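# Load the tube rack into the fume hood and shut the sash

## Task

Set the tube rack on the fume hood's work surface so that the whole rack lies past the orange tape line. It must stand upright, and each tube must be seated all the way down in a hole. Close the sash completely. The task fails if the rack or any tube touches the floor, or if the robot tips over or ends up leaning. Everything must stay in place with no help from the robot. At the end, open the gripper and move the robot away.

## Robot and tools

ROBOT. TidyBot++ is a wheeled base 0.54 m long, 0.50 m wide and 0.38 m high, driven by four powered casters. It carries a single seven-joint arm with a two-finger Robotiq gripper. Because there is only one arm, joint targets form one flat set of named values. The shoulder is 0.12 m ahead of the base centre and 0.68 m above the floor. There are two cameras. base_camera is fixed low on the front of the base (pinhole, 644x364). wrist_camera is a fisheye (644x476) that looks along the hand.

FRAMES. The base frame has its origin on the floor under the base centre, with x forward, y left and z up. hand_pose is given in this frame. It is the point between the finger pads; its own z axis runs out along the fingers and its y axis along the line on which the pads close. The odometry frame is the base frame as it stood when the scene began. base_odometry counts wheel rotation, so wheel slip shows up as travel, and it drifts by a few cm and degrees over many moves. Heading is positive to the left and runs from -3.142 to 3.142. base_tilt is in degrees; forward and right are positive when the robot leans that way. Both readings carry a fixed bias of roughly 1 degree.

execute_actions. The required argument "actions" is a list holding either no action or exactly one. An empty list only reports state and images. The optional "cameras" list takes "base_camera", "wrist_camera" or "all"; leaving it out or passing null gives all cameras, and [] gives none. Each action may contain "base", "joints" and "speeds"; everything in it starts at the same moment.
- base: exactly one relative move, measured from the base position in the most recent state report. translate_m is metres forward (+) or back, from -2 to 2. strafe_m is metres left (+) or right, from -2 to 2. rotate_rad is a turn in place in radians, counter-clockwise seen from above (+), from -6.3 to 6.3.
- joints: absolute target angles in radians, by name, joint_1_rad through joint_7_rad, plus gripper_pos from 0 (open, about 85 mm between the pads) to 1 (closed). Ranges: joint_2_rad ±2.249, joint_4_rad ±2.579, joint_6_rad ±2.099. Joints 1, 3, 5 and 7 are unlimited but always take the shorter direction, so make large turns in steps below half a revolution. Sign conventions: joint_1_rad positive turns the arm clockwise seen from above, which is the opposite of rotate_rad. Starting from joint_3_rad 3.14, a positive change moves a forward-bent forearm toward the robot's right. joint_5_rad positive moves a bent hand to the right. With the hand pointing down, joint_7_rad positive turns it counter-clockwise seen from above; at 1.57 the fingers open toward the left and right. A joint counts as done within ±0.039 for joints 1 to 4, ±0.056 for joints 5 to 7, and ±0.03 for the gripper.
- speeds: lowers the top speed of the base motion for this action only. translate_m and strafe_m take 0.05 to 0.5 m/s; rotate_rad takes 0.1 to 1.57 rad/s. The default is the maximum. A base move that is too long at its speed is refused, so split long moves.
If a call has an unknown key or a value out of range, the whole call is rejected and nothing moves. A joint you do not name may still be driving toward its earlier target.

ARM GEOMETRY. Set joint_1_rad to 0, joint_3_rad to 3.14 and joint_5_rad to 0 and the arm stays in the vertical x-z plane. The upper arm is 0.42 m, the forearm 0.31 m and the hand 0.31 m. Measured from vertical, with forward tilt positive: upper arm = j2, forearm = j2-j4, hand = j2-j4-j6. The hand point lies ahead of the shoulder by the sum of L·sin(angle) over the three segments, and above it by the sum of L·cos(angle). The arm begins folded with the hand pointing down; it reaches up to 0.08 m past the base front, and the elbow is at most 1.15 m high. A downward-pointing hand can rise to about 0.94 m, and only when close to the base. Closed fingertips reach about 20 mm beyond the hand point, and the fingers squeeze with roughly 100 N.

OTHER TOOLS. wait(seconds 0 to 10) sends no command and returns the state and images. zoom_image(camera, region [x0,y0,x1,y1] in pixels of that camera's latest image, at most 504x504) gives a closer view. read_manual returns licence text only. finished_scene(scene number) ends the scene for good and reports success, so call it only when the goal is met and stable. Replying without any tool call ends the whole run.

RESULT LINES. The "pictures" line gives the order of the images. base_status and joint_status report: done; off_target (came to rest away from the target and may still be pushing); contact_stop or time_out (the target is dropped and the position held). For the base, done only means the wheels turned as commanded, and a blocked base may report done while short of the goal. For the gripper at 1, done means nothing is held; off_target means it has closed on an object. "joint command not followed" with a "cause:" line means the self-collision check held back the arm targets (a gripper target still runs); the affected joints show not_followed and may retry later until you replace them. on_its_own lists changes that were not commanded. motor_effort is percent of maximum with the peak in brackets; it is noisy. "ARM HIT" means the arm struck the base or itself. A torque fault (joints 1-4 at 104.5 N m, joints 5-7 at 51.3; warnings at 56.7 and 29.4) freezes the arm and gripper for 10 s and skips the rest of the call, while the base keeps going. MOTOR HOT appears at 60 °C. At 75 °C an OVER-TEMPERATURE FAULT lets the arm sink, and the affected keys show limit_stop_at_motor_heat; resend those targets.

ACCURACY. Friction can leave joints slightly off target. Correct by sending last command + (wanted - read). hand_pose can be 1 to 2 cm off, so trust the images. A held load makes the arm sag. While holding something, never command a joint to the angle it currently reads. The robot keeps its last command while you are thinking.

AVOID. Do not drop the rack or spill tubes; any floor contact fails the task. Do not drive while the arm is caught on something about 0.8 m or higher, and do not pull sideways on a raised hand; either can tip the robot. Backing away or retracting the arm rights a slight lean. Do not ram the arm into the hood, and do not push hard with a blocked base. Nothing prevents the arm from hitting the base. A loose object may occasionally be nudged, so check before finishing. Finish with the gripper open and the robot clear, the rack standing on its own and the sash fully down.

Each tool is called as name(argument=value, ...) on one line, values as JSON.

## Session

execute_actions(actions=[])

Scene clock: 0.00 s.
base_odometry: x=+0.000 y=+0.000 heading=+0.000 (m, m, rad; odometry frame)
base_tilt: forward=+0.2 right=+0.4 (deg)
base_status: not commanded
joint_positions: joint_1_rad=+0.045 joint_2_rad=-0.309 joint_3_rad=+3.168 joint_4_rad=-2.503 joint_5_rad=-0.016 joint_6_rad=-0.899 joint_7_rad=+1.552 gripper_pos=+0.000
joint_status: not commanded
motor_effort: joint_1_rad=-1 joint_2_rad=-3 joint_3_rad=-1 joint_4_rad=+14 joint_5_rad=-1 joint_6_rad=+1 joint_7_rad=+0 (%)
hand_pose: x=+0.2618 y=-0.0040 z=+0.5884 quat_wxyz=(-0.010, +0.998, -0.049, +0.025) (m; base frame)
pictures: base_camera, wrist_camera
Images, in order (width x height): base_camera 644x364, wrist_camera 644x476.

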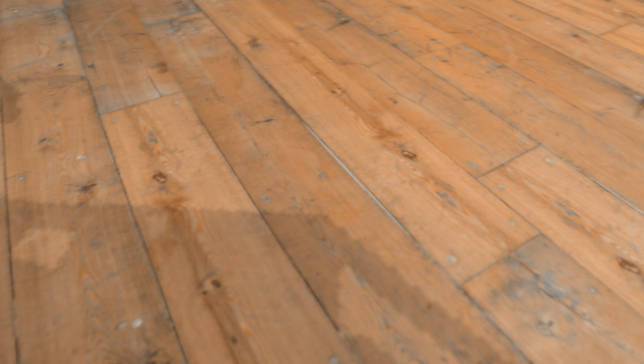

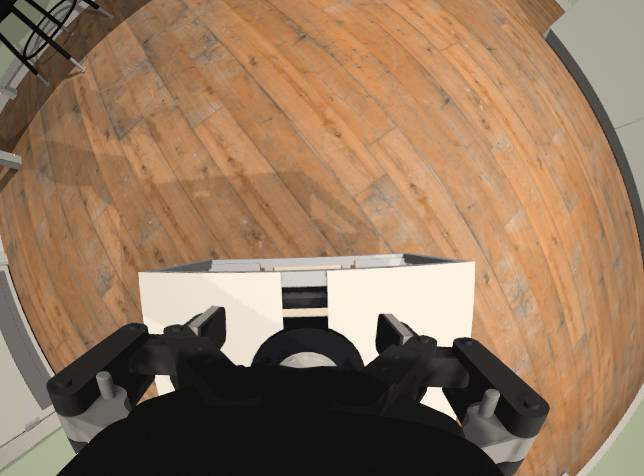

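execute_actions(actions=[{"joints":{"joint_6_rad":0.5}}], cameras=["wrist_camera"])

execute_actions(actions=[{"joints":{"joint_1_rad":-1.6}}], cameras=["wrist_camera"])

execute_actions(actions=[{"joints":{"joint_1_rad":1.5}}], cameras=["wrist_camera"])

Scene clock: 2.67 s.
base_odometry: x=+0.000 y=+0.000 heading=+0.000 (m, m, rad; odometry frame)
base_tilt: forward=+0.2 right=+0.4 (deg)
base_status: not commanded
joint_positions: joint_1_rad=+0.045 joint_2_rad=-0.309 joint_3_rad=+3.168 joint_4_rad=-2.502 joint_5_rad=-0.016 joint_6_rad=+0.497 joint_7_rad=+1.552 gripper_pos=+0.000
joint_status: all done
motor_effort: joint_1_rad=-1(1) joint_2_rad=-8(8) joint_3_rad=-1(1) joint_4_rad=+18(18) joint_5_rad=+0(0) joint_6_rad=+8(8) joint_7_rad=+0(0) (%)
hand_pose: x=+0.5543 y=-0.0330 z=+0.8607 quat_wxyz=(+0.012, +0.749, -0.044, +0.661) (m; base frame)
pictures: wrist_camera
Images, in order (width x height): wrist_camera 644x476.

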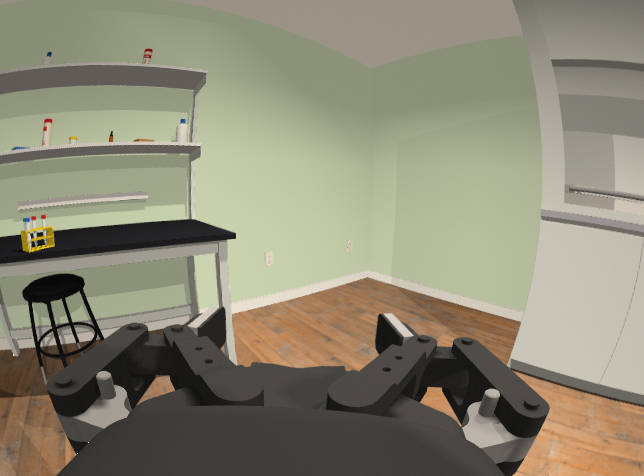

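Scene clock: 5.50 s.
base_odometry: x=+0.000 y=+0.000 heading=+0.000 (m, m, rad; odometry frame)
base_tilt: forward=+0.2 right=+0.4 (deg)
base_status: not commanded
joint_positions: joint_1_rad=-1.586 joint_2_rad=-0.309 joint_3_rad=+3.168 joint_4_rad=-2.502 joint_5_rad=-0.016 joint_6_rad=+0.497 joint_7_rad=+1.552 gripper_pos=+0.000
joint_status: all done
motor_effort: joint_1_rad=-1(1) joint_2_rad=-8(8) joint_3_rad=-1(0) joint_4_rad=+18(18) joint_5_rad=+0(0) joint_6_rad=+8(8) joint_7_rad=-1(0) (%)
hand_pose: x=+0.1258 y=+0.4365 z=+0.8607 quat_wxyz=(-0.473, +0.545, +0.515, +0.462) (m; base frame)
pictures: wrist_camera
Images, in order (width x height): wrist_camera 644x476.

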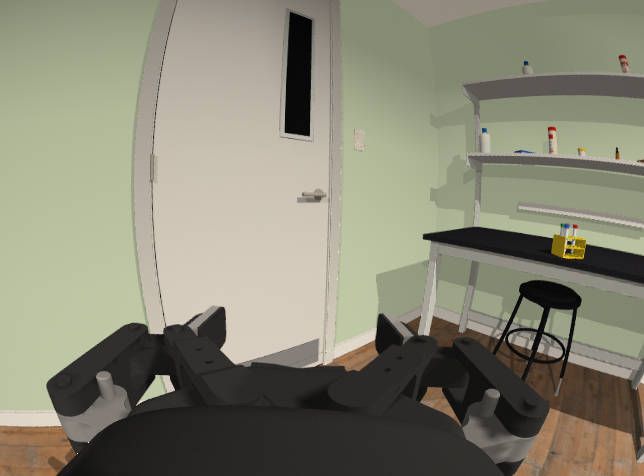

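Scene clock: 9.40 s.
base_odometry: x=+0.000 y=+0.000 heading=+0.000 (m, m, rad; odometry frame)
base_tilt: forward=+0.2 right=+0.4 (deg)
base_status: not commanded
joint_positions: joint_1_rad=+1.485 joint_2_rad=-0.309 joint_3_rad=+3.168 joint_4_rad=-2.502 joint_5_rad=-0.016 joint_6_rad=+0.497 joint_7_rad=+1.552 gripper_pos=+0.000
joint_status: all done
motor_effort: joint_1_rad=-1(1) joint_2_rad=-8(8) joint_3_rad=-1(0) joint_4_rad=+18(18) joint_5_rad=+0(1) joint_6_rad=+8(8) joint_7_rad=+0(0) (%)
hand_pose: x=+0.1430 y=-0.4359 z=+0.8607 quat_wxyz=(+0.445, +0.534, -0.527, +0.489) (m; base frame)
pictures: wrist_camera
Images, in order (width x height): wrist_camera 644x476.

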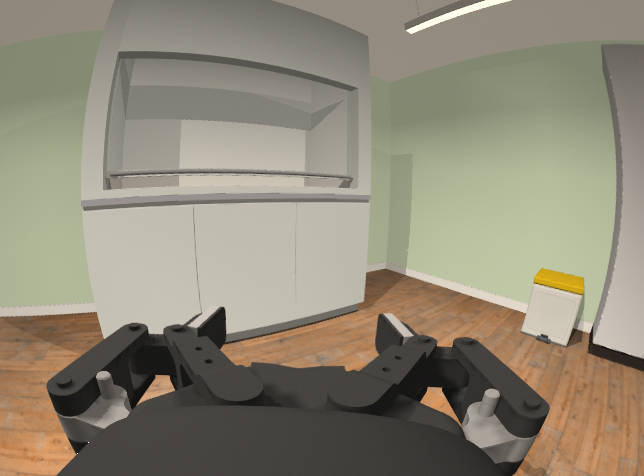

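execute_actions(actions=[{"base":{"rotate_rad":-1.09},"joints":{"joint_1_rad":0.0,"joint_3_rad":3.14,"joint_6_rad":0.62}}], cameras=["wrist_camera"])

execute_actions(actions=[{"base":{"translate_m":0.6}}])

Scene clock: 13.67 s.
base_odometry: x=+0.000 y=+0.000 heading=-1.090 (m, m, rad; odometry frame)
base_tilt: forward=+0.2 right=+0.4 (deg)
base_status: done
joint_positions: joint_1_rad=+0.015 joint_2_rad=-0.309 joint_3_rad=+3.160 joint_4_rad=-2.502 joint_5_rad=-0.016 joint_6_rad=+0.594 joint_7_rad=+1.552 gripper_pos=+0.000
joint_status: all done
motor_effort: joint_1_rad=-2(2) joint_2_rad=-8(9) joint_3_rad=-1(2) joint_4_rad=+18(18) joint_5_rad=+0(0) joint_6_rad=+8(8) joint_7_rad=+0(0) (%)
hand_pose: x=+0.5575 y=-0.0166 z=+0.8907 quat_wxyz=(+0.001, +0.716, -0.028, +0.697) (m; base frame)
pictures: wrist_camera
Images, in order (width x height): wrist_camera 644x476.

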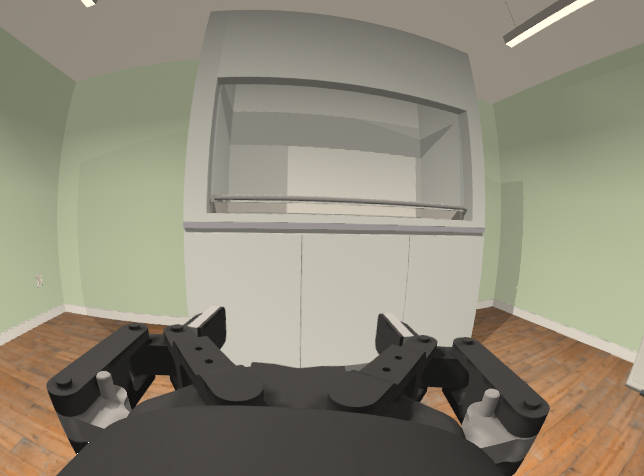

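Scene clock: 16.23 s.
base_odometry: x=+0.277 y=-0.532 heading=-1.090 (m, m, rad; odometry frame)
base_tilt: forward=+0.2 right=+0.4 (deg)
base_status: done
joint_positions: joint_1_rad=+0.015 joint_2_rad=-0.309 joint_3_rad=+3.160 joint_4_rad=-2.502 joint_5_rad=-0.016 joint_6_rad=+0.596 joint_7_rad=+1.552 gripper_pos=+0.000
joint_status: not commanded
motor_effort: joint_1_rad=-1(1) joint_2_rad=-8(10) joint_3_rad=-1(0) joint_4_rad=+18(19) joint_5_rad=+0(0) joint_6_rad=+8(8) joint_7_rad=+0(0) (%)
hand_pose: x=+0.5575 y=-0.0165 z=+0.8914 quat_wxyz=(+0.001, +0.716, -0.028, +0.698) (m; base frame)
pictures: base_camera, wrist_camera
Images, in order (width x height): base_camera 644x364, wrist_camera 644x476.

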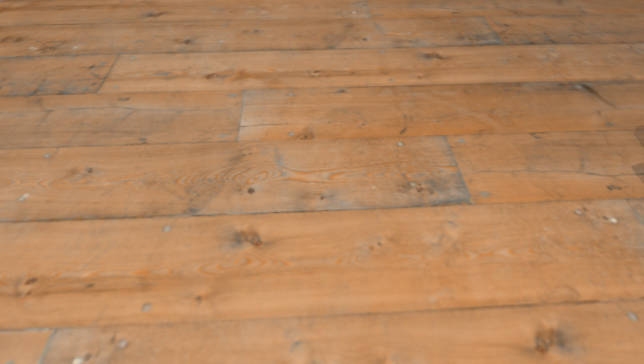

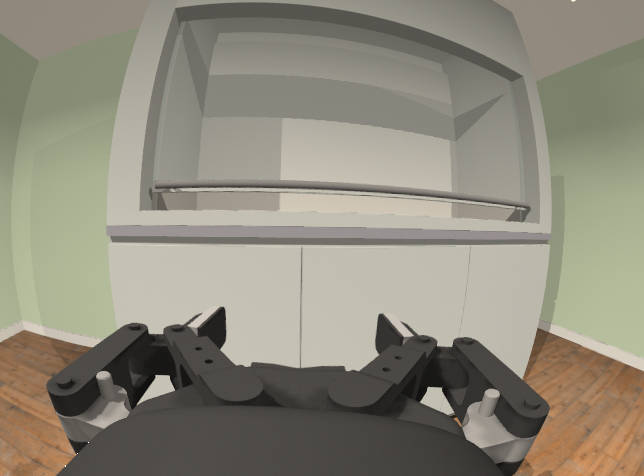

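execute_actions(actions=[{"base":{"rotate_rad":0.11},"joints":{"joint_2_rad":-0.3,"joint_4_rad":-1.7,"joint_6_rad":-0.5}}])

execute_actions(actions=[{"base":{"translate_m":0.25}}])

Scene clock: 19.13 s.
base_odometry: x=+0.277 y=-0.532 heading=-0.980 (m, m, rad; odometry frame)
base_tilt: forward=+0.2 right=+0.4 (deg)
base_status: done
joint_positions: joint_1_rad=+0.010 joint_2_rad=-0.309 joint_3_rad=+3.153 joint_4_rad=-1.709 joint_5_rad=-0.016 joint_6_rad=-0.476 joint_7_rad=+1.552 gripper_pos=+0.000
joint_status: all done
motor_effort: joint_1_rad=-1(0) joint_2_rad=-10(12) joint_3_rad=-1(0) joint_4_rad=+20(21) joint_5_rad=+0(1) joint_6_rad=+7(9) joint_7_rad=+0(0) (%)
hand_pose: x=+0.5977 y=-0.0074 z=+1.0431 quat_wxyz=(-0.008, +0.806, -0.020, +0.592) (m; base frame)
pictures: base_camera, wrist_camera
Images, in order (width x height): base_camera 644x364, wrist_camera 644x476.

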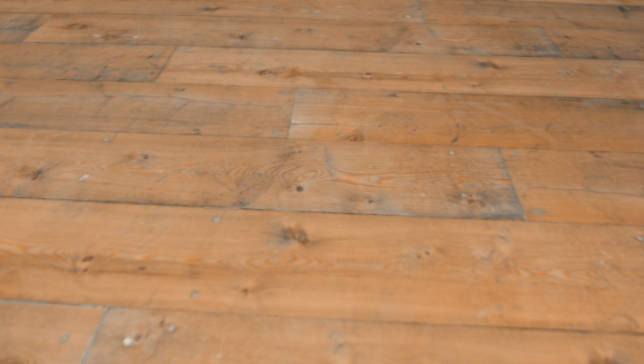

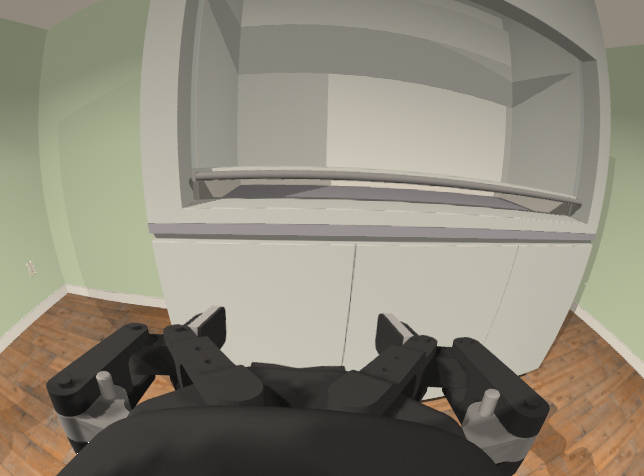

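Scene clock: 20.90 s.
base_odometry: x=+0.417 y=-0.740 heading=-0.979 (m, m, rad; odometry frame)
base_tilt: forward=+0.2 right=+0.4 (deg)
base_status: done
joint_positions: joint_1_rad=+0.010 joint_2_rad=-0.302 joint_3_rad=+3.153 joint_4_rad=-1.708 joint_5_rad=-0.016 joint_6_rad=-0.477 joint_7_rad=+1.552 gripper_pos=+0.000
joint_status: not commanded
motor_effort: joint_1_rad=-1(2) joint_2_rad=-11(14) joint_3_rad=-1(0) joint_4_rad=+21(22) joint_5_rad=+0(0) joint_6_rad=+7(8) joint_7_rad=+0(0) (%)
hand_pose: x=+0.6002 y=-0.0074 z=+1.0398 quat_wxyz=(-0.008, +0.808, -0.020, +0.589) (m; base frame)
pictures: base_camera, wrist_camera
Images, in order (width x height): base_camera 644x364, wrist_camera 644x476.

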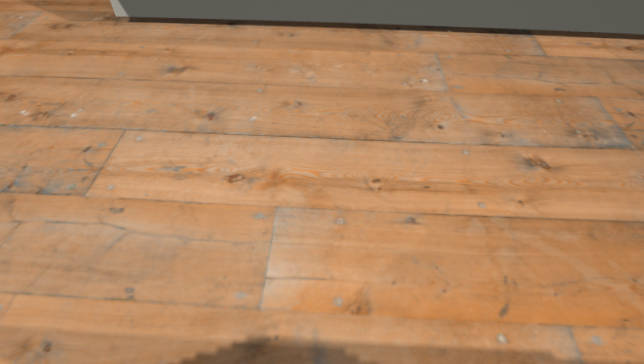

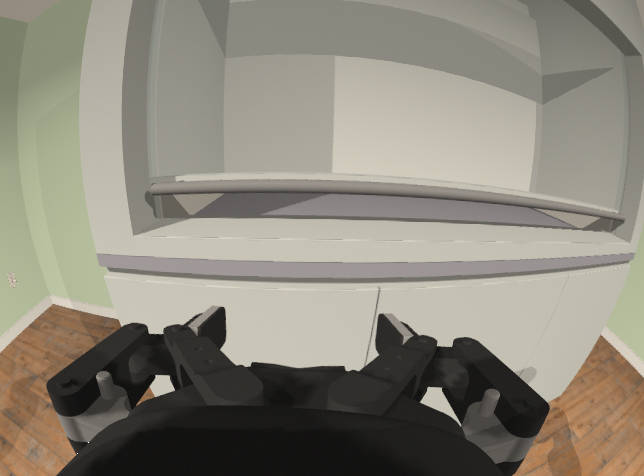

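execute_actions(actions=[{"base":{"rotate_rad":-0.06},"joints":{"joint_2_rad":-0.02,"joint_4_rad":-1.673,"joint_6_rad":0.08,"joint_7_rad":0,"gripper_pos":0.2}}], cameras=[])

execute_actions(actions=[{"base":{"strafe_m":-0.25}}], cameras=[])

execute_actions(actions=[{"base":{"translate_m":0.17}}])

Scene clock: 25.87 s.
base_odometry: x=+0.417 y=-0.740 heading=-1.039 (m, m, rad; odometry frame)
base_tilt: forward=+0.2 right=+0.4 (deg)
base_status: done
joint_positions: joint_1_rad=+0.009 joint_2_rad=-0.036 joint_3_rad=+3.150 joint_4_rad=-1.685 joint_5_rad=-0.016 joint_6_rad=+0.059 joint_7_rad=+0.016 gripper_pos=+0.200
joint_status: all done
motor_effort: joint_1_rad=-1(3) joint_2_rad=-21(23) joint_3_rad=-1(1) joint_4_rad=+21(22) joint_5_rad=+0(1) joint_6_rad=+8(9) joint_7_rad=+0(0) (%)
hand_pose: x=+0.7286 y=-0.0094 z=+1.0718 quat_wxyz=(-0.491, +0.500, -0.509, +0.499) (m; base frame)
pictures: none
No camera images: the call's "cameras" was empty. Leave "cameras" out to get every camera's image.

Scene clock: 27.63 s.
base_odometry: x=+0.201 y=-0.867 heading=-1.039 (m, m, rad; odometry frame)
base_tilt: forward=+0.2 right=+0.4 (deg)
base_status: done
joint_positions: joint_1_rad=+0.008 joint_2_rad=-0.036 joint_3_rad=+3.149 joint_4_rad=-1.684 joint_5_rad=-0.016 joint_6_rad=+0.059 joint_7_rad=+0.016 gripper_pos=+0.200
joint_status: not commanded
motor_effort: joint_1_rad=-2(4) joint_2_rad=-21(23) joint_3_rad=-1(4) joint_4_rad=+22(22) joint_5_rad=+0(0) joint_6_rad=+8(8) joint_7_rad=+0(0) (%)
hand_pose: x=+0.7286 y=-0.0084 z=+1.0723 quat_wxyz=(-0.491, +0.500, -0.509, +0.499) (m; base frame)
pictures: none
No camera images: the call's "cameras" was empty. Leave "cameras" out to get every camera's image.

Scene clock: 29.17 s.
base_odometry: x=+0.287 y=-1.014 heading=-1.039 (m, m, rad; odometry frame)
base_tilt: forward=+0.2 right=+0.4 (deg)
base_status: done
joint_positions: joint_1_rad=+0.008 joint_2_rad=-0.026 joint_3_rad=+3.149 joint_4_rad=-1.681 joint_5_rad=-0.016 joint_6_rad=+0.059 joint_7_rad=+0.016 gripper_pos=+0.200
joint_status: not commanded
motor_effort: joint_1_rad=-1(1) joint_2_rad=-22(25) joint_3_rad=-1(1) joint_4_rad=+20(23) joint_5_rad=+0(0) joint_6_rad=+8(9) joint_7_rad=+0(0) (%)
hand_pose: x=+0.7327 y=-0.0085 z=+1.0677 quat_wxyz=(-0.490, +0.502, -0.511, +0.497) (m; base frame)
pictures: base_camera, wrist_camera
Images, in order (width x height): base_camera 644x364, wrist_camera 644x476.

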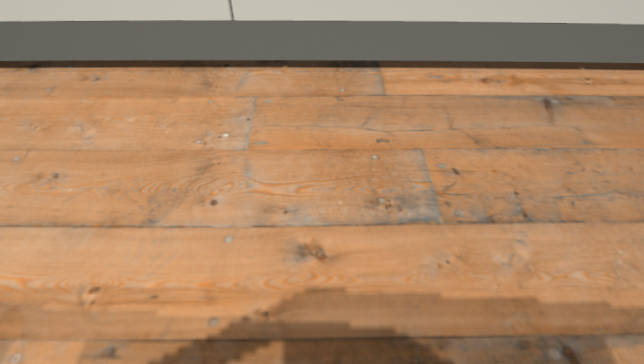

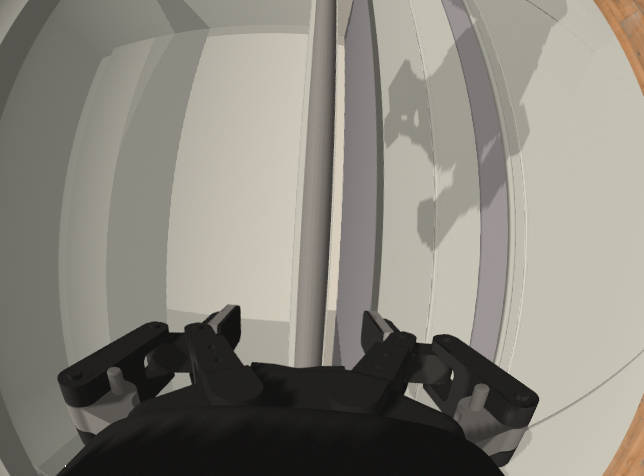

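execute_actions(actions=[{"base":{"translate_m":0.12},"speeds":{"translate_m":0.1}}], cameras=["wrist_camera"])

Scene clock: 31.37 s.
base_odometry: x=+0.348 y=-1.117 heading=-1.039 (m, m, rad; odometry frame)
base_tilt: forward=+0.2 right=+0.4 (deg)
base_status: done
joint_positions: joint_1_rad=+0.008 joint_2_rad=-0.025 joint_3_rad=+3.149 joint_4_rad=-1.681 joint_5_rad=-0.016 joint_6_rad=+0.059 joint_7_rad=+0.016 gripper_pos=+0.200
joint_status: not commanded
motor_effort: joint_1_rad=-1(2) joint_2_rad=-22(25) joint_3_rad=-1(2) joint_4_rad=+21(22) joint_5_rad=+0(0) joint_6_rad=+8(8) joint_7_rad=+0(0) (%)
hand_pose: x=+0.7331 y=-0.0085 z=+1.0673 quat_wxyz=(-0.489, +0.502, -0.511, +0.497) (m; base frame)
pictures: wrist_camera
Images, in order (width x height): wrist_camera 644x476.

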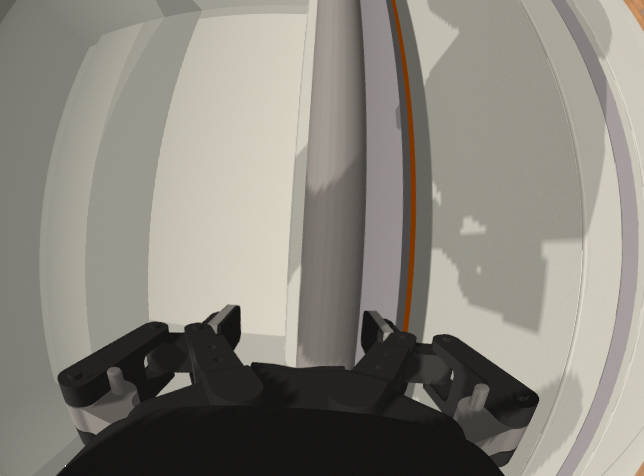

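execute_actions(actions=[{"joints":{"gripper_pos":0.5,"joint_2_rad":0.0,"joint_4_rad":-1.45,"joint_6_rad":-0.12}}], cameras=["wrist_camera"])

execute_actions(actions=[{"joints":{"joint_2_rad":0.015,"joint_4_rad":-1.226,"joint_6_rad":-0.3}}], cameras=["wrist_camera"])

Scene clock: 33.60 s.
base_odometry: x=+0.348 y=-1.117 heading=-1.039 (m, m, rad; odometry frame)
base_tilt: forward=+0.2 right=+0.4 (deg)
base_status: not commanded
joint_positions: joint_1_rad=+0.008 joint_2_rad=-0.022 joint_3_rad=+3.149 joint_4_rad=-1.558 joint_5_rad=-0.016 joint_6_rad=-0.193 joint_7_rad=+0.016 gripper_pos=+0.498
joint_status: joint_4_rad off_target (ended at -1.558, target -1.450); joint_6_rad off_target (ended at -0.193, target -0.120); the others done
motor_effort: joint_1_rad=-6(6) joint_2_rad=-20(26) joint_3_rad=-4(5) joint_4_rad=+38(38) joint_5_rad=+0(1) joint_6_rad=+22(22) joint_7_rad=+0(0) (%)
hand_pose: x=+0.7313 y=-0.0076 z=+1.0642 quat_wxyz=(-0.456, +0.534, -0.542, +0.462) (m; base frame)
pictures: wrist_camera
Images, in order (width x height): wrist_camera 644x476.

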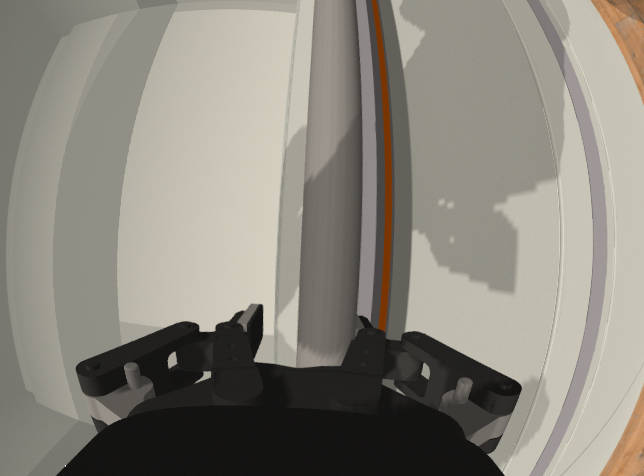

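Scene clock: 35.57 s.
base_odometry: x=+0.348 y=-1.117 heading=-1.039 (m, m, rad; odometry frame)
base_tilt: forward=+0.2 right=+0.4 (deg)
base_status: not commanded
joint_positions: joint_1_rad=+0.009 joint_2_rad=+0.001 joint_3_rad=+3.149 joint_4_rad=-1.298 joint_5_rad=-0.016 joint_6_rad=-0.403 joint_7_rad=+0.016 gripper_pos=+0.499
joint_status: joint_4_rad off_target (ended at -1.298, target -1.226); joint_6_rad off_target (ended at -0.403, target -0.300); the others done
motor_effort: joint_1_rad=-3(7) joint_2_rad=-25(25) joint_3_rad=-2(5) joint_4_rad=+31(48) joint_5_rad=+0(2) joint_6_rad=+19(29) joint_7_rad=+0(1) (%)
hand_pose: x=+0.7307 y=-0.0070 z=+1.1466 quat_wxyz=(-0.464, +0.529, -0.534, +0.469) (m; base frame)
pictures: wrist_camera
Images, in order (width x height): wrist_camera 644x476.

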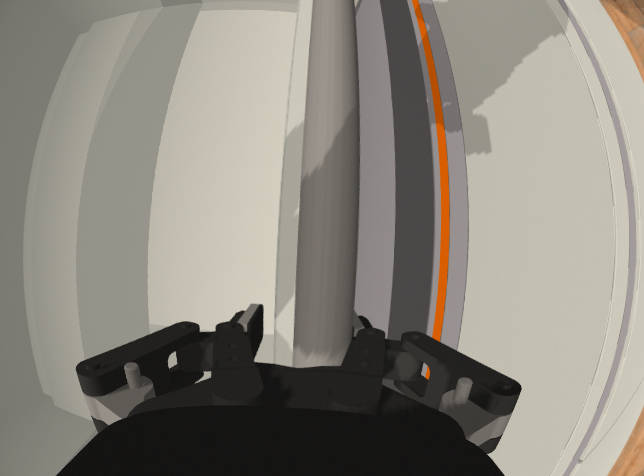

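execute_actions(actions=[{"joints":{"joint_2_rad":0.08,"joint_4_rad":-0.92,"joint_6_rad":-0.34}}], cameras=[])

execute_actions(actions=[{"joints":{"joint_2_rad":0.18,"joint_4_rad":-0.64,"joint_6_rad":-0.37}}], cameras=["wrist_camera"])

Scene clock: 38.60 s.
base_odometry: x=+0.348 y=-1.117 heading=-1.039 (m, m, rad; odometry frame)
base_tilt: forward=+0.2 right=+0.4 (deg)
base_status: not commanded
joint_positions: joint_1_rad=+0.010 joint_2_rad=+0.085 joint_3_rad=+3.149 joint_4_rad=-0.943 joint_5_rad=-0.016 joint_6_rad=-0.381 joint_7_rad=+0.016 gripper_pos=+0.500
joint_status: all done
motor_effort: joint_1_rad=-1(6) joint_2_rad=-28(30) joint_3_rad=-1(4) joint_4_rad=+22(50) joint_5_rad=+0(2) joint_6_rad=+10(41) joint_7_rad=+0(0) (%)
hand_pose: x=+0.7313 y=-0.0069 z=+1.3136 quat_wxyz=(-0.535, +0.456, -0.460, +0.542) (m; base frame)
pictures: none
No camera images: the call's "cameras" was empty. Leave "cameras" out to get every camera's image.

Scene clock: 40.27 s.
base_odometry: x=+0.348 y=-1.117 heading=-1.039 (m, m, rad; odometry frame)
base_tilt: forward=+0.2 right=+0.4 (deg)
base_status: not commanded
joint_positions: joint_1_rad=+0.010 joint_2_rad=+0.183 joint_3_rad=+3.149 joint_4_rad=-0.680 joint_5_rad=-0.016 joint_6_rad=-0.456 joint_7_rad=+0.016 gripper_pos=+0.498
joint_status: joint_4_rad off_target (ended at -0.680, target -0.640); joint_6_rad off_target (ended at -0.456, target -0.370); the others done
motor_effort: joint_1_rad=-4(6) joint_2_rad=-30(31) joint_3_rad=-2(4) joint_4_rad=+25(38) joint_5_rad=+1(1) joint_6_rad=+19(29) joint_7_rad=+2(3) (%)
hand_pose: x=+0.7360 y=-0.0061 z=+1.3775 quat_wxyz=(-0.555, +0.432, -0.434, +0.563) (m; base frame)
pictures: wrist_camera
Images, in order (width x height): wrist_camera 644x476.

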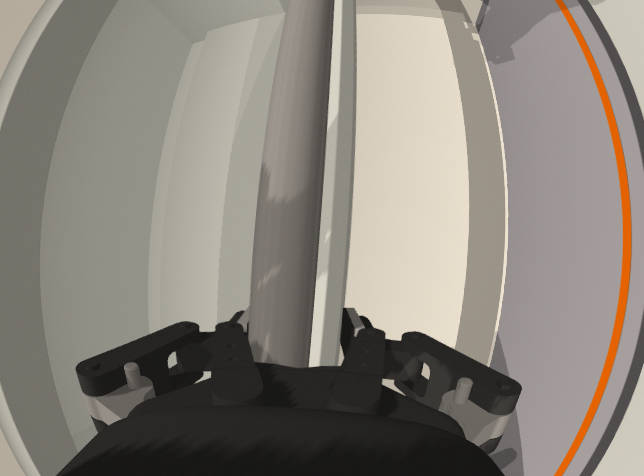

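execute_actions(actions=[{"joints":{"joint_4_rad":-0.68,"joint_6_rad":-0.46,"gripper_pos":0.1}}], cameras=[])

execute_actions(actions=[{"base":{"translate_m":-1.4}}], cameras=["wrist_camera"])

execute_actions(actions=[{"base":{"rotate_rad":1.57},"joints":{"joint_2_rad":-0.2,"joint_4_rad":-1.6,"joint_6_rad":-0.6,"joint_7_rad":1.57,"gripper_pos":0}}], cameras=[])

execute_actions(actions=[{"base":{"translate_m":0.6}}])

Scene clock: 42.20 s.
base_odometry: x=+0.348 y=-1.117 heading=-1.039 (m, m, rad; odometry frame)
base_tilt: forward=+0.2 right=+0.4 (deg)
base_status: not commanded
joint_positions: joint_1_rad=+0.008 joint_2_rad=+0.182 joint_3_rad=+3.149 joint_4_rad=-0.678 joint_5_rad=-0.016 joint_6_rad=-0.446 joint_7_rad=+0.016 gripper_pos=+0.100
joint_status: all done
motor_effort: joint_1_rad=-2(4) joint_2_rad=-24(32) joint_3_rad=-1(3) joint_4_rad=+16(26) joint_5_rad=+0(1) joint_6_rad=+8(19) joint_7_rad=+0(2) (%)
hand_pose: x=+0.7338 y=-0.0054 z=+1.3821 quat_wxyz=(-0.558, +0.429, -0.431, +0.565) (m; base frame)
pictures: none
No camera images: the call's "cameras" was empty. Leave "cameras" out to get every camera's image.

Scene clock: 46.53 s.
base_odometry: x=-0.362 y=+0.090 heading=-1.039 (m, m, rad; odometry frame)
base_tilt: forward=+0.2 right=+0.4 (deg)
base_status: done
joint_positions: joint_1_rad=+0.007 joint_2_rad=+0.182 joint_3_rad=+3.149 joint_4_rad=-0.679 joint_5_rad=-0.016 joint_6_rad=-0.446 joint_7_rad=+0.016 gripper_pos=+0.100
joint_status: not commanded
motor_effort: joint_1_rad=-1(4) joint_2_rad=-26(31) joint_3_rad=-2(3) joint_4_rad=+17(18) joint_5_rad=+0(0) joint_6_rad=+7(8) joint_7_rad=+0(0) (%)
hand_pose: x=+0.7340 y=-0.0046 z=+1.3817 quat_wxyz=(-0.558, +0.429, -0.430, +0.565) (m; base frame)
pictures: wrist_camera
Images, in order (width x height): wrist_camera 644x476.

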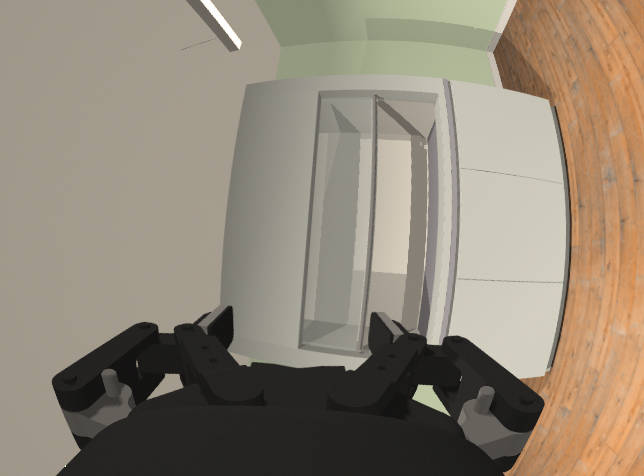

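Scene clock: 48.87 s.
base_odometry: x=-0.362 y=+0.090 heading=+0.531 (m, m, rad; odometry frame)
base_tilt: forward=+0.2 right=+0.4 (deg)
base_status: done
joint_positions: joint_1_rad=-0.005 joint_2_rad=-0.178 joint_3_rad=+3.139 joint_4_rad=-1.591 joint_5_rad=-0.016 joint_6_rad=-0.576 joint_7_rad=+1.540 gripper_pos=+0.000
joint_status: all done
motor_effort: joint_1_rad=-1(2) joint_2_rad=-15(27) joint_3_rad=-1(2) joint_4_rad=+21(22) joint_5_rad=+0(0) joint_6_rad=+7(7) joint_7_rad=+0(1) (%)
hand_pose: x=+0.6393 y=+0.0086 z=+1.0190 quat_wxyz=(-0.018, +0.838, -0.012, +0.545) (m; base frame)
pictures: none
No camera images: the call's "cameras" was empty. Leave "cameras" out to get every camera's image.

Scene clock: 51.43 s.
base_odometry: x=+0.156 y=+0.394 heading=+0.531 (m, m, rad; odometry frame)
base_tilt: forward=+0.2 right=+0.4 (deg)
base_status: done
joint_positions: joint_1_rad=-0.005 joint_2_rad=-0.188 joint_3_rad=+3.139 joint_4_rad=-1.593 joint_5_rad=-0.016 joint_6_rad=-0.578 joint_7_rad=+1.540 gripper_pos=+0.000
joint_status: not commanded
motor_effort: joint_1_rad=-1(1) joint_2_rad=-15(19) joint_3_rad=-1(0) joint_4_rad=+20(21) joint_5_rad=+0(1) joint_6_rad=+7(8) joint_7_rad=+0(0) (%)
hand_pose: x=+0.6357 y=+0.0085 z=+1.0223 quat_wxyz=(-0.018, +0.837, -0.012, +0.547) (m; base frame)
pictures: base_camera, wrist_camera
Images, in order (width x height): base_camera 644x364, wrist_camera 644x476.

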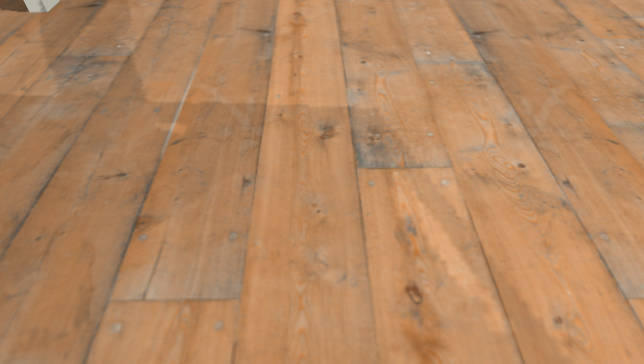

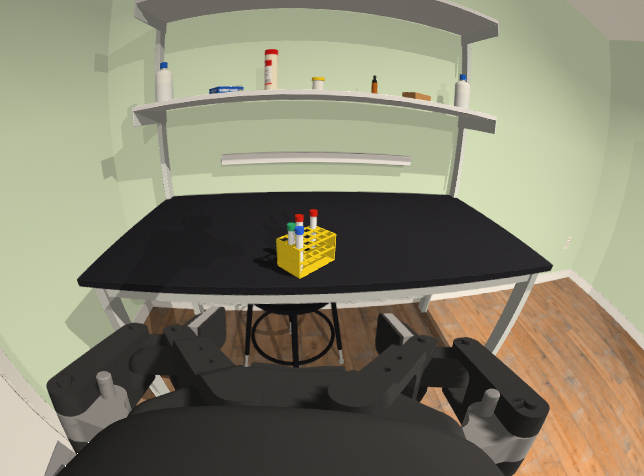

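execute_actions(actions=[{"base":{"translate_m":0.35}}])

zoom_image(camera="wrist_camera", region=[210,190,410,350])

Scene clock: 53.87 s.
base_odometry: x=+0.457 y=+0.572 heading=+0.532 (m, m, rad; odometry frame)
base_tilt: forward=+0.2 right=+0.4 (deg)
base_status: done
joint_positions: joint_1_rad=-0.005 joint_2_rad=-0.190 joint_3_rad=+3.139 joint_4_rad=-1.593 joint_5_rad=-0.016 joint_6_rad=-0.579 joint_7_rad=+1.540 gripper_pos=+0.000
joint_status: not commanded
motor_effort: joint_1_rad=-1(1) joint_2_rad=-15(20) joint_3_rad=-1(1) joint_4_rad=+21(21) joint_5_rad=+0(0) joint_6_rad=+7(8) joint_7_rad=+0(0) (%)
hand_pose: x=+0.6346 y=+0.0085 z=+1.0230 quat_wxyz=(-0.018, +0.837, -0.012, +0.548) (m; base frame)
pictures: base_camera, wrist_camera
Images, in order (width x height): base_camera 644x364, wrist_camera 644x476.

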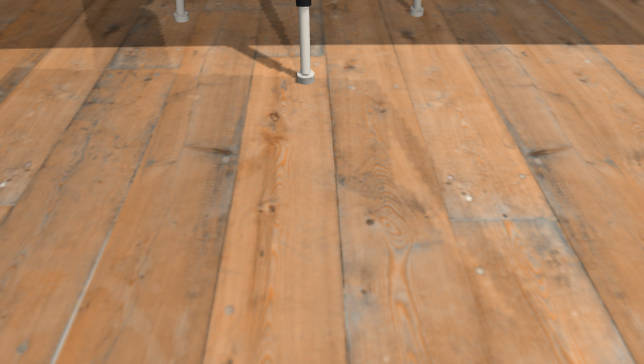

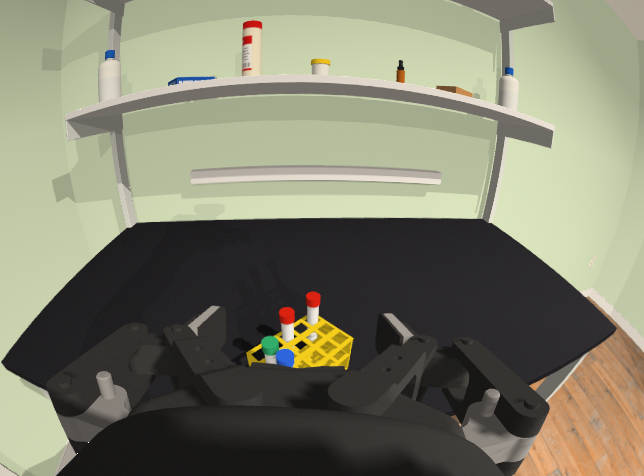

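Region (210, 190, 410, 350) of wrist_camera's 644x476 image, scaled by 2.520; it fills the top 403 rows of this view, and the rest is white.

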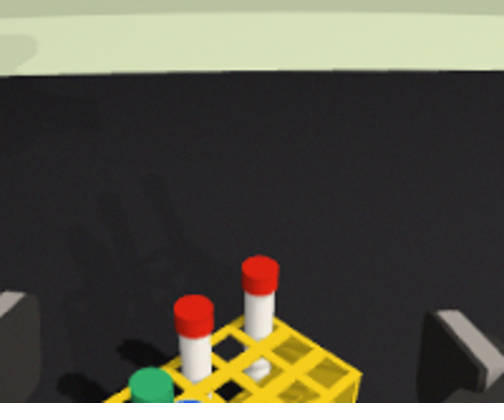

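execute_actions(actions=[{"base":{"translate_m":-0.12},"joints":{"joint_6_rad":-1.1}}], cameras=["wrist_camera"])

zoom_image(camera="wrist_camera", region=[220,120,400,280])

Scene clock: 56.80 s.
base_odometry: x=+0.354 y=+0.511 heading=+0.532 (m, m, rad; odometry frame)
base_tilt: forward=+0.2 right=+0.4 (deg)
base_status: done
joint_positions: joint_1_rad=-0.005 joint_2_rad=-0.197 joint_3_rad=+3.139 joint_4_rad=-1.598 joint_5_rad=-0.016 joint_6_rad=-1.098 joint_7_rad=+1.540 gripper_pos=+0.000
joint_status: all done
motor_effort: joint_1_rad=-1(2) joint_2_rad=-13(19) joint_3_rad=-1(1) joint_4_rad=+19(21) joint_5_rad=+0(1) joint_6_rad=+5(7) joint_7_rad=+0(0) (%)
hand_pose: x=+0.5328 y=+0.0093 z=+0.8985 quat_wxyz=(-0.014, +0.949, -0.012, +0.316) (m; base frame)
pictures: wrist_camera
Images, in order (width x height): wrist_camera 644x476.

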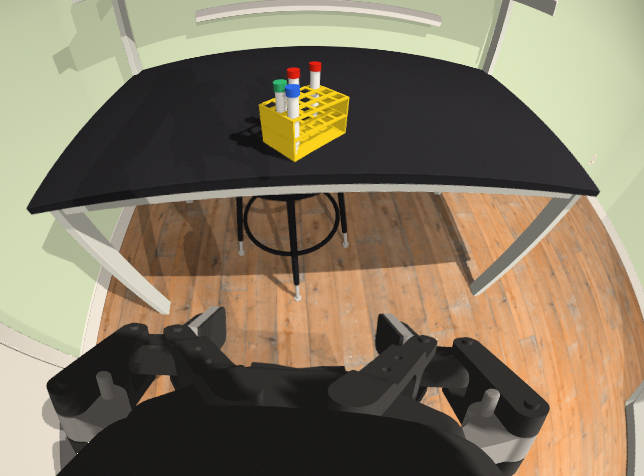

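Region (220, 120, 400, 280) of wrist_camera's 644x476 image, scaled by 2.800.

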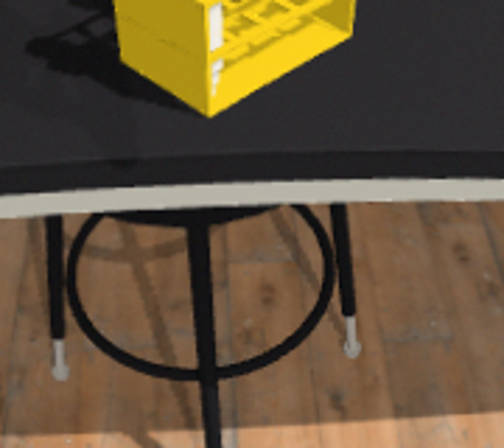

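execute_actions(actions=[{"base":{"strafe_m":0.5}}], cameras=[])

execute_actions(actions=[{"base":{"rotate_rad":-0.75},"joints":{"joint_2_rad":-0.1,"joint_4_rad":-2.3,"joint_6_rad":0.6}}])

Scene clock: 60.03 s.
base_odometry: x=+0.100 y=+0.942 heading=+0.532 (m, m, rad; odometry frame)
base_tilt: forward=+0.2 right=+0.4 (deg)
base_status: done
joint_positions: joint_1_rad=-0.005 joint_2_rad=-0.197 joint_3_rad=+3.138 joint_4_rad=-1.598 joint_5_rad=-0.016 joint_6_rad=-1.098 joint_7_rad=+1.540 gripper_pos=+0.000
joint_status: not commanded
motor_effort: joint_1_rad=-1(0) joint_2_rad=-13(13) joint_3_rad=-1(2) joint_4_rad=+19(20) joint_5_rad=+0(1) joint_6_rad=+5(5) joint_7_rad=+0(0) (%)
hand_pose: x=+0.5328 y=+0.0094 z=+0.8985 quat_wxyz=(-0.014, +0.949, -0.012, +0.316) (m; base frame)
pictures: none
No camera images: the call's "cameras" was empty. Leave "cameras" out to get every camera's image.

Scene clock: 62.23 s.
base_odometry: x=+0.100 y=+0.942 heading=-0.218 (m, m, rad; odometry frame)
base_tilt: forward=+0.2 right=+0.4 (deg)
base_status: done
joint_positions: joint_1_rad=-0.002 joint_2_rad=-0.126 joint_3_rad=+3.140 joint_4_rad=-2.290 joint_5_rad=-0.016 joint_6_rad=+0.579 joint_7_rad=+1.540 gripper_pos=+0.000
joint_status: all done
motor_effort: joint_1_rad=-1(3) joint_2_rad=-15(16) joint_3_rad=-1(1) joint_4_rad=+18(21) joint_5_rad=+0(0) joint_6_rad=+8(8) joint_7_rad=+0(0) (%)
hand_pose: x=+0.6381 y=+0.0006 z=+0.9189 quat_wxyz=(-0.013, +0.712, -0.017, +0.702) (m; base frame)
pictures: base_camera, wrist_camera
Images, in order (width x height): base_camera 644x364, wrist_camera 644x476.

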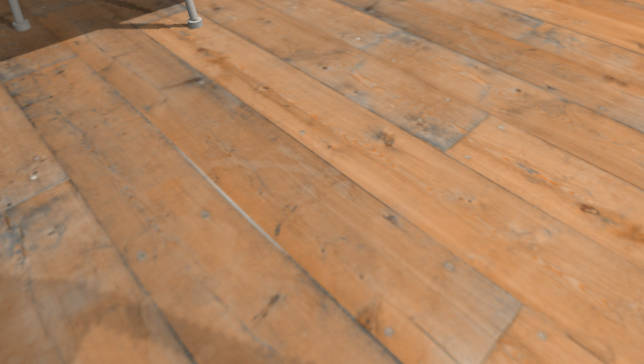

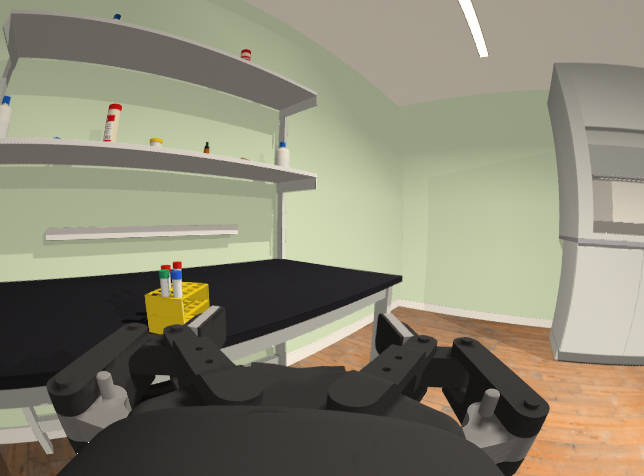

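execute_actions(actions=[{"base":{"strafe_m":0.25},"speeds":{"strafe_m":0.2}}])

zoom_image(camera="wrist_camera", region=[230,230,390,370])

Scene clock: 66.80 s.
base_odometry: x=+0.154 y=+1.183 heading=-0.218 (m, m, rad; odometry frame)
base_tilt: forward=+0.2 right=+0.4 (deg)
base_status: strafe_m time_out (by the wheels' count: +0.247 of +0.250)
joint_positions: joint_1_rad=-0.002 joint_2_rad=-0.119 joint_3_rad=+3.139 joint_4_rad=-2.293 joint_5_rad=-0.016 joint_6_rad=+0.582 joint_7_rad=+1.540 gripper_pos=+0.000
joint_status: not commanded
motor_effort: joint_1_rad=-1(2) joint_2_rad=-15(19) joint_3_rad=-1(2) joint_4_rad=+19(22) joint_5_rad=+0(1) joint_6_rad=+8(9) joint_7_rad=+0(0) (%)
hand_pose: x=+0.6390 y=+0.0008 z=+0.9147 quat_wxyz=(-0.013, +0.714, -0.017, +0.699) (m; base frame)
pictures: base_camera, wrist_camera
Images, in order (width x height): base_camera 644x364, wrist_camera 644x476.

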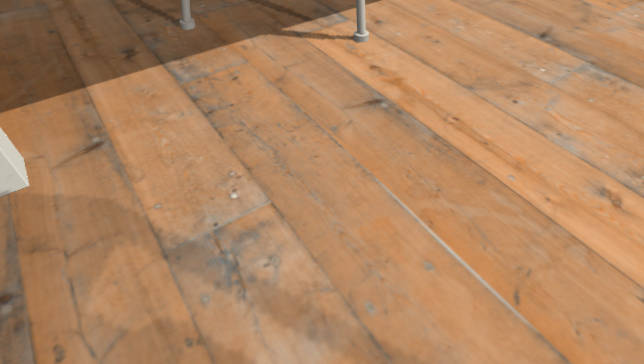

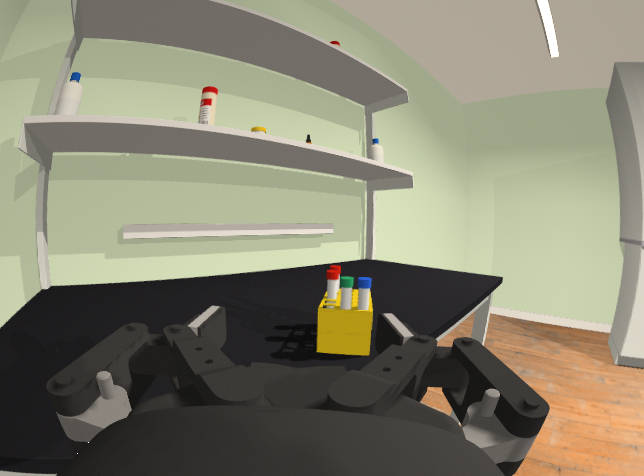

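Region (230, 230, 390, 370) of wrist_camera's 644x476 image, scaled by 3.150; it fills the top 441 rows of this view, and the rest is white.

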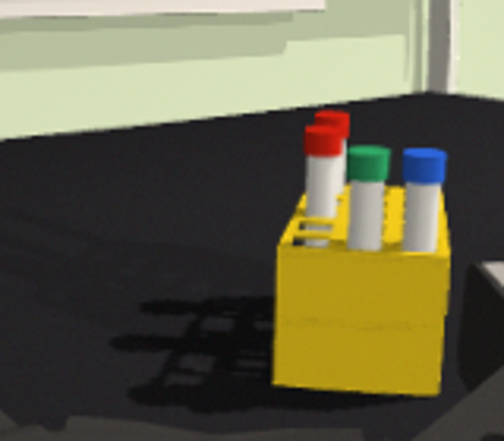

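execute_actions(actions=[{"base":{"translate_m":0.1},"speeds":{"translate_m":0.15}}], cameras=[])

execute_actions(actions=[{"base":{"strafe_m":0.04},"joints":{"joint_1_rad":0.14}}])

Scene clock: 69.13 s.
base_odometry: x=+0.252 y=+1.162 heading=-0.218 (m, m, rad; odometry frame)
base_tilt: forward=+0.2 right=+0.4 (deg)
base_status: done
joint_positions: joint_1_rad=-0.002 joint_2_rad=-0.114 joint_3_rad=+3.139 joint_4_rad=-2.294 joint_5_rad=-0.016 joint_6_rad=+0.582 joint_7_rad=+1.540 gripper_pos=+0.000
joint_status: not commanded
motor_effort: joint_1_rad=-1(2) joint_2_rad=-15(18) joint_3_rad=-1(0) joint_4_rad=+18(19) joint_5_rad=+0(0) joint_6_rad=+8(8) joint_7_rad=+0(0) (%)
hand_pose: x=+0.6400 y=+0.0008 z=+0.9117 quat_wxyz=(-0.013, +0.716, -0.017, +0.697) (m; base frame)
pictures: none
No camera images: the call's "cameras" was empty. Leave "cameras" out to get every camera's image.

Scene clock: 70.17 s.
base_odometry: x=+0.260 y=+1.201 heading=-0.218 (m, m, rad; odometry frame)
base_tilt: forward=+0.2 right=+0.4 (deg)
base_status: done
joint_positions: joint_1_rad=+0.128 joint_2_rad=-0.114 joint_3_rad=+3.139 joint_4_rad=-2.294 joint_5_rad=-0.016 joint_6_rad=+0.582 joint_7_rad=+1.540 gripper_pos=+0.000
joint_status: all done
motor_effort: joint_1_rad=-1(3) joint_2_rad=-15(16) joint_3_rad=-1(0) joint_4_rad=+18(19) joint_5_rad=+0(0) joint_6_rad=+8(8) joint_7_rad=+0(0) (%)
hand_pose: x=+0.6357 y=-0.0666 z=+0.9117 quat_wxyz=(+0.032, +0.714, -0.064, +0.697) (m; base frame)
pictures: base_camera, wrist_camera
Images, in order (width x height): base_camera 644x364, wrist_camera 644x476.

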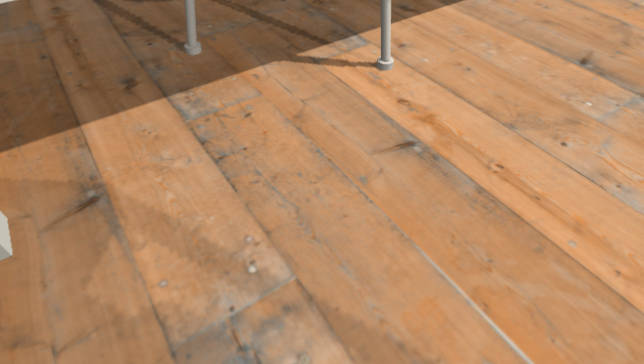

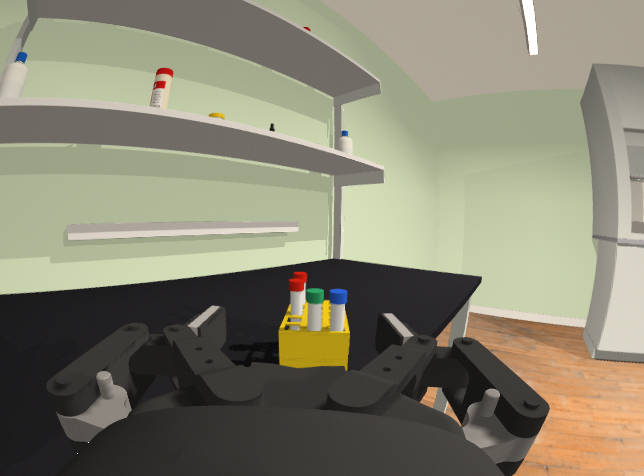

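execute_actions(actions=[{"joints":{"joint_1_rad":0.165,"joint_2_rad":0.25,"joint_4_rad":-2.15,"joint_6_rad":0.67,"joint_7_rad":1.59}}], cameras=["wrist_camera"])

Scene clock: 73.00 s.
base_odometry: x=+0.260 y=+1.201 heading=-0.218 (m, m, rad; odometry frame)
base_tilt: forward=+0.2 right=+0.4 (deg)
base_status: not commanded
joint_positions: joint_1_rad=+0.147 joint_2_rad=+0.238 joint_3_rad=+3.139 joint_4_rad=-2.163 joint_5_rad=-0.016 joint_6_rad=+0.644 joint_7_rad=+1.556 gripper_pos=+0.000
joint_status: all done
motor_effort: joint_1_rad=-2(1) joint_2_rad=-26(27) joint_3_rad=-2(2) joint_4_rad=+16(18) joint_5_rad=+0(0) joint_6_rad=+8(8) joint_7_rad=+0(0) (%)
hand_pose: x=+0.7295 y=-0.0907 z=+0.8014 quat_wxyz=(+0.041, +0.766, -0.070, +0.637) (m; base frame)
pictures: wrist_camera
Images, in order (width x height): wrist_camera 644x476.

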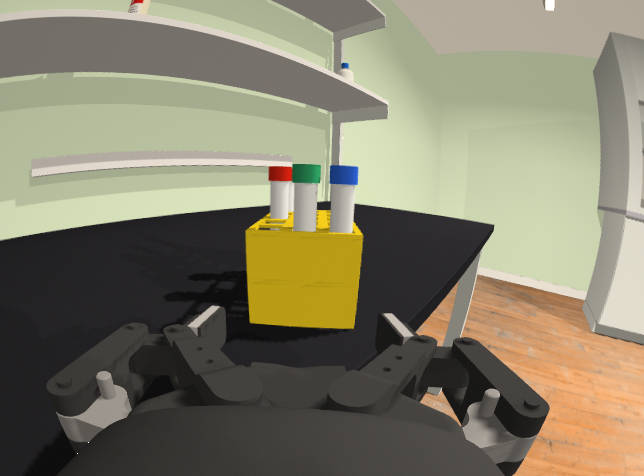

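execute_actions(actions=[{"joints":{"joint_2_rad":0.345,"joint_4_rad":-2.0,"joint_6_rad":0.62}}], cameras=["wrist_camera"])

Scene clock: 74.93 s.
base_odometry: x=+0.260 y=+1.201 heading=-0.218 (m, m, rad; odometry frame)
base_tilt: forward=+0.2 right=+0.4 (deg)
base_status: not commanded
joint_positions: joint_1_rad=+0.147 joint_2_rad=+0.324 joint_3_rad=+3.139 joint_4_rad=-2.007 joint_5_rad=-0.016 joint_6_rad=+0.644 joint_7_rad=+1.556 gripper_pos=+0.000
joint_status: all done
motor_effort: joint_1_rad=-1(1) joint_2_rad=-30(30) joint_3_rad=-1(1) joint_4_rad=+17(16) joint_5_rad=+0(0) joint_6_rad=+8(9) joint_7_rad=+0(0) (%)
hand_pose: x=+0.7827 y=-0.0986 z=+0.8278 quat_wxyz=(+0.042, +0.744, -0.068, +0.663) (m; base frame)
pictures: wrist_camera
Images, in order (width x height): wrist_camera 644x476.

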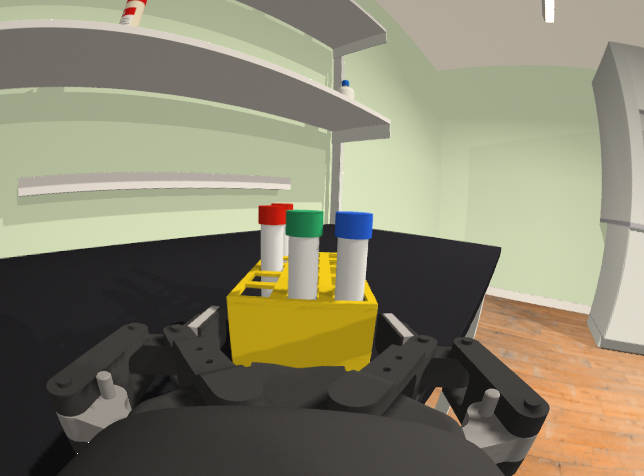

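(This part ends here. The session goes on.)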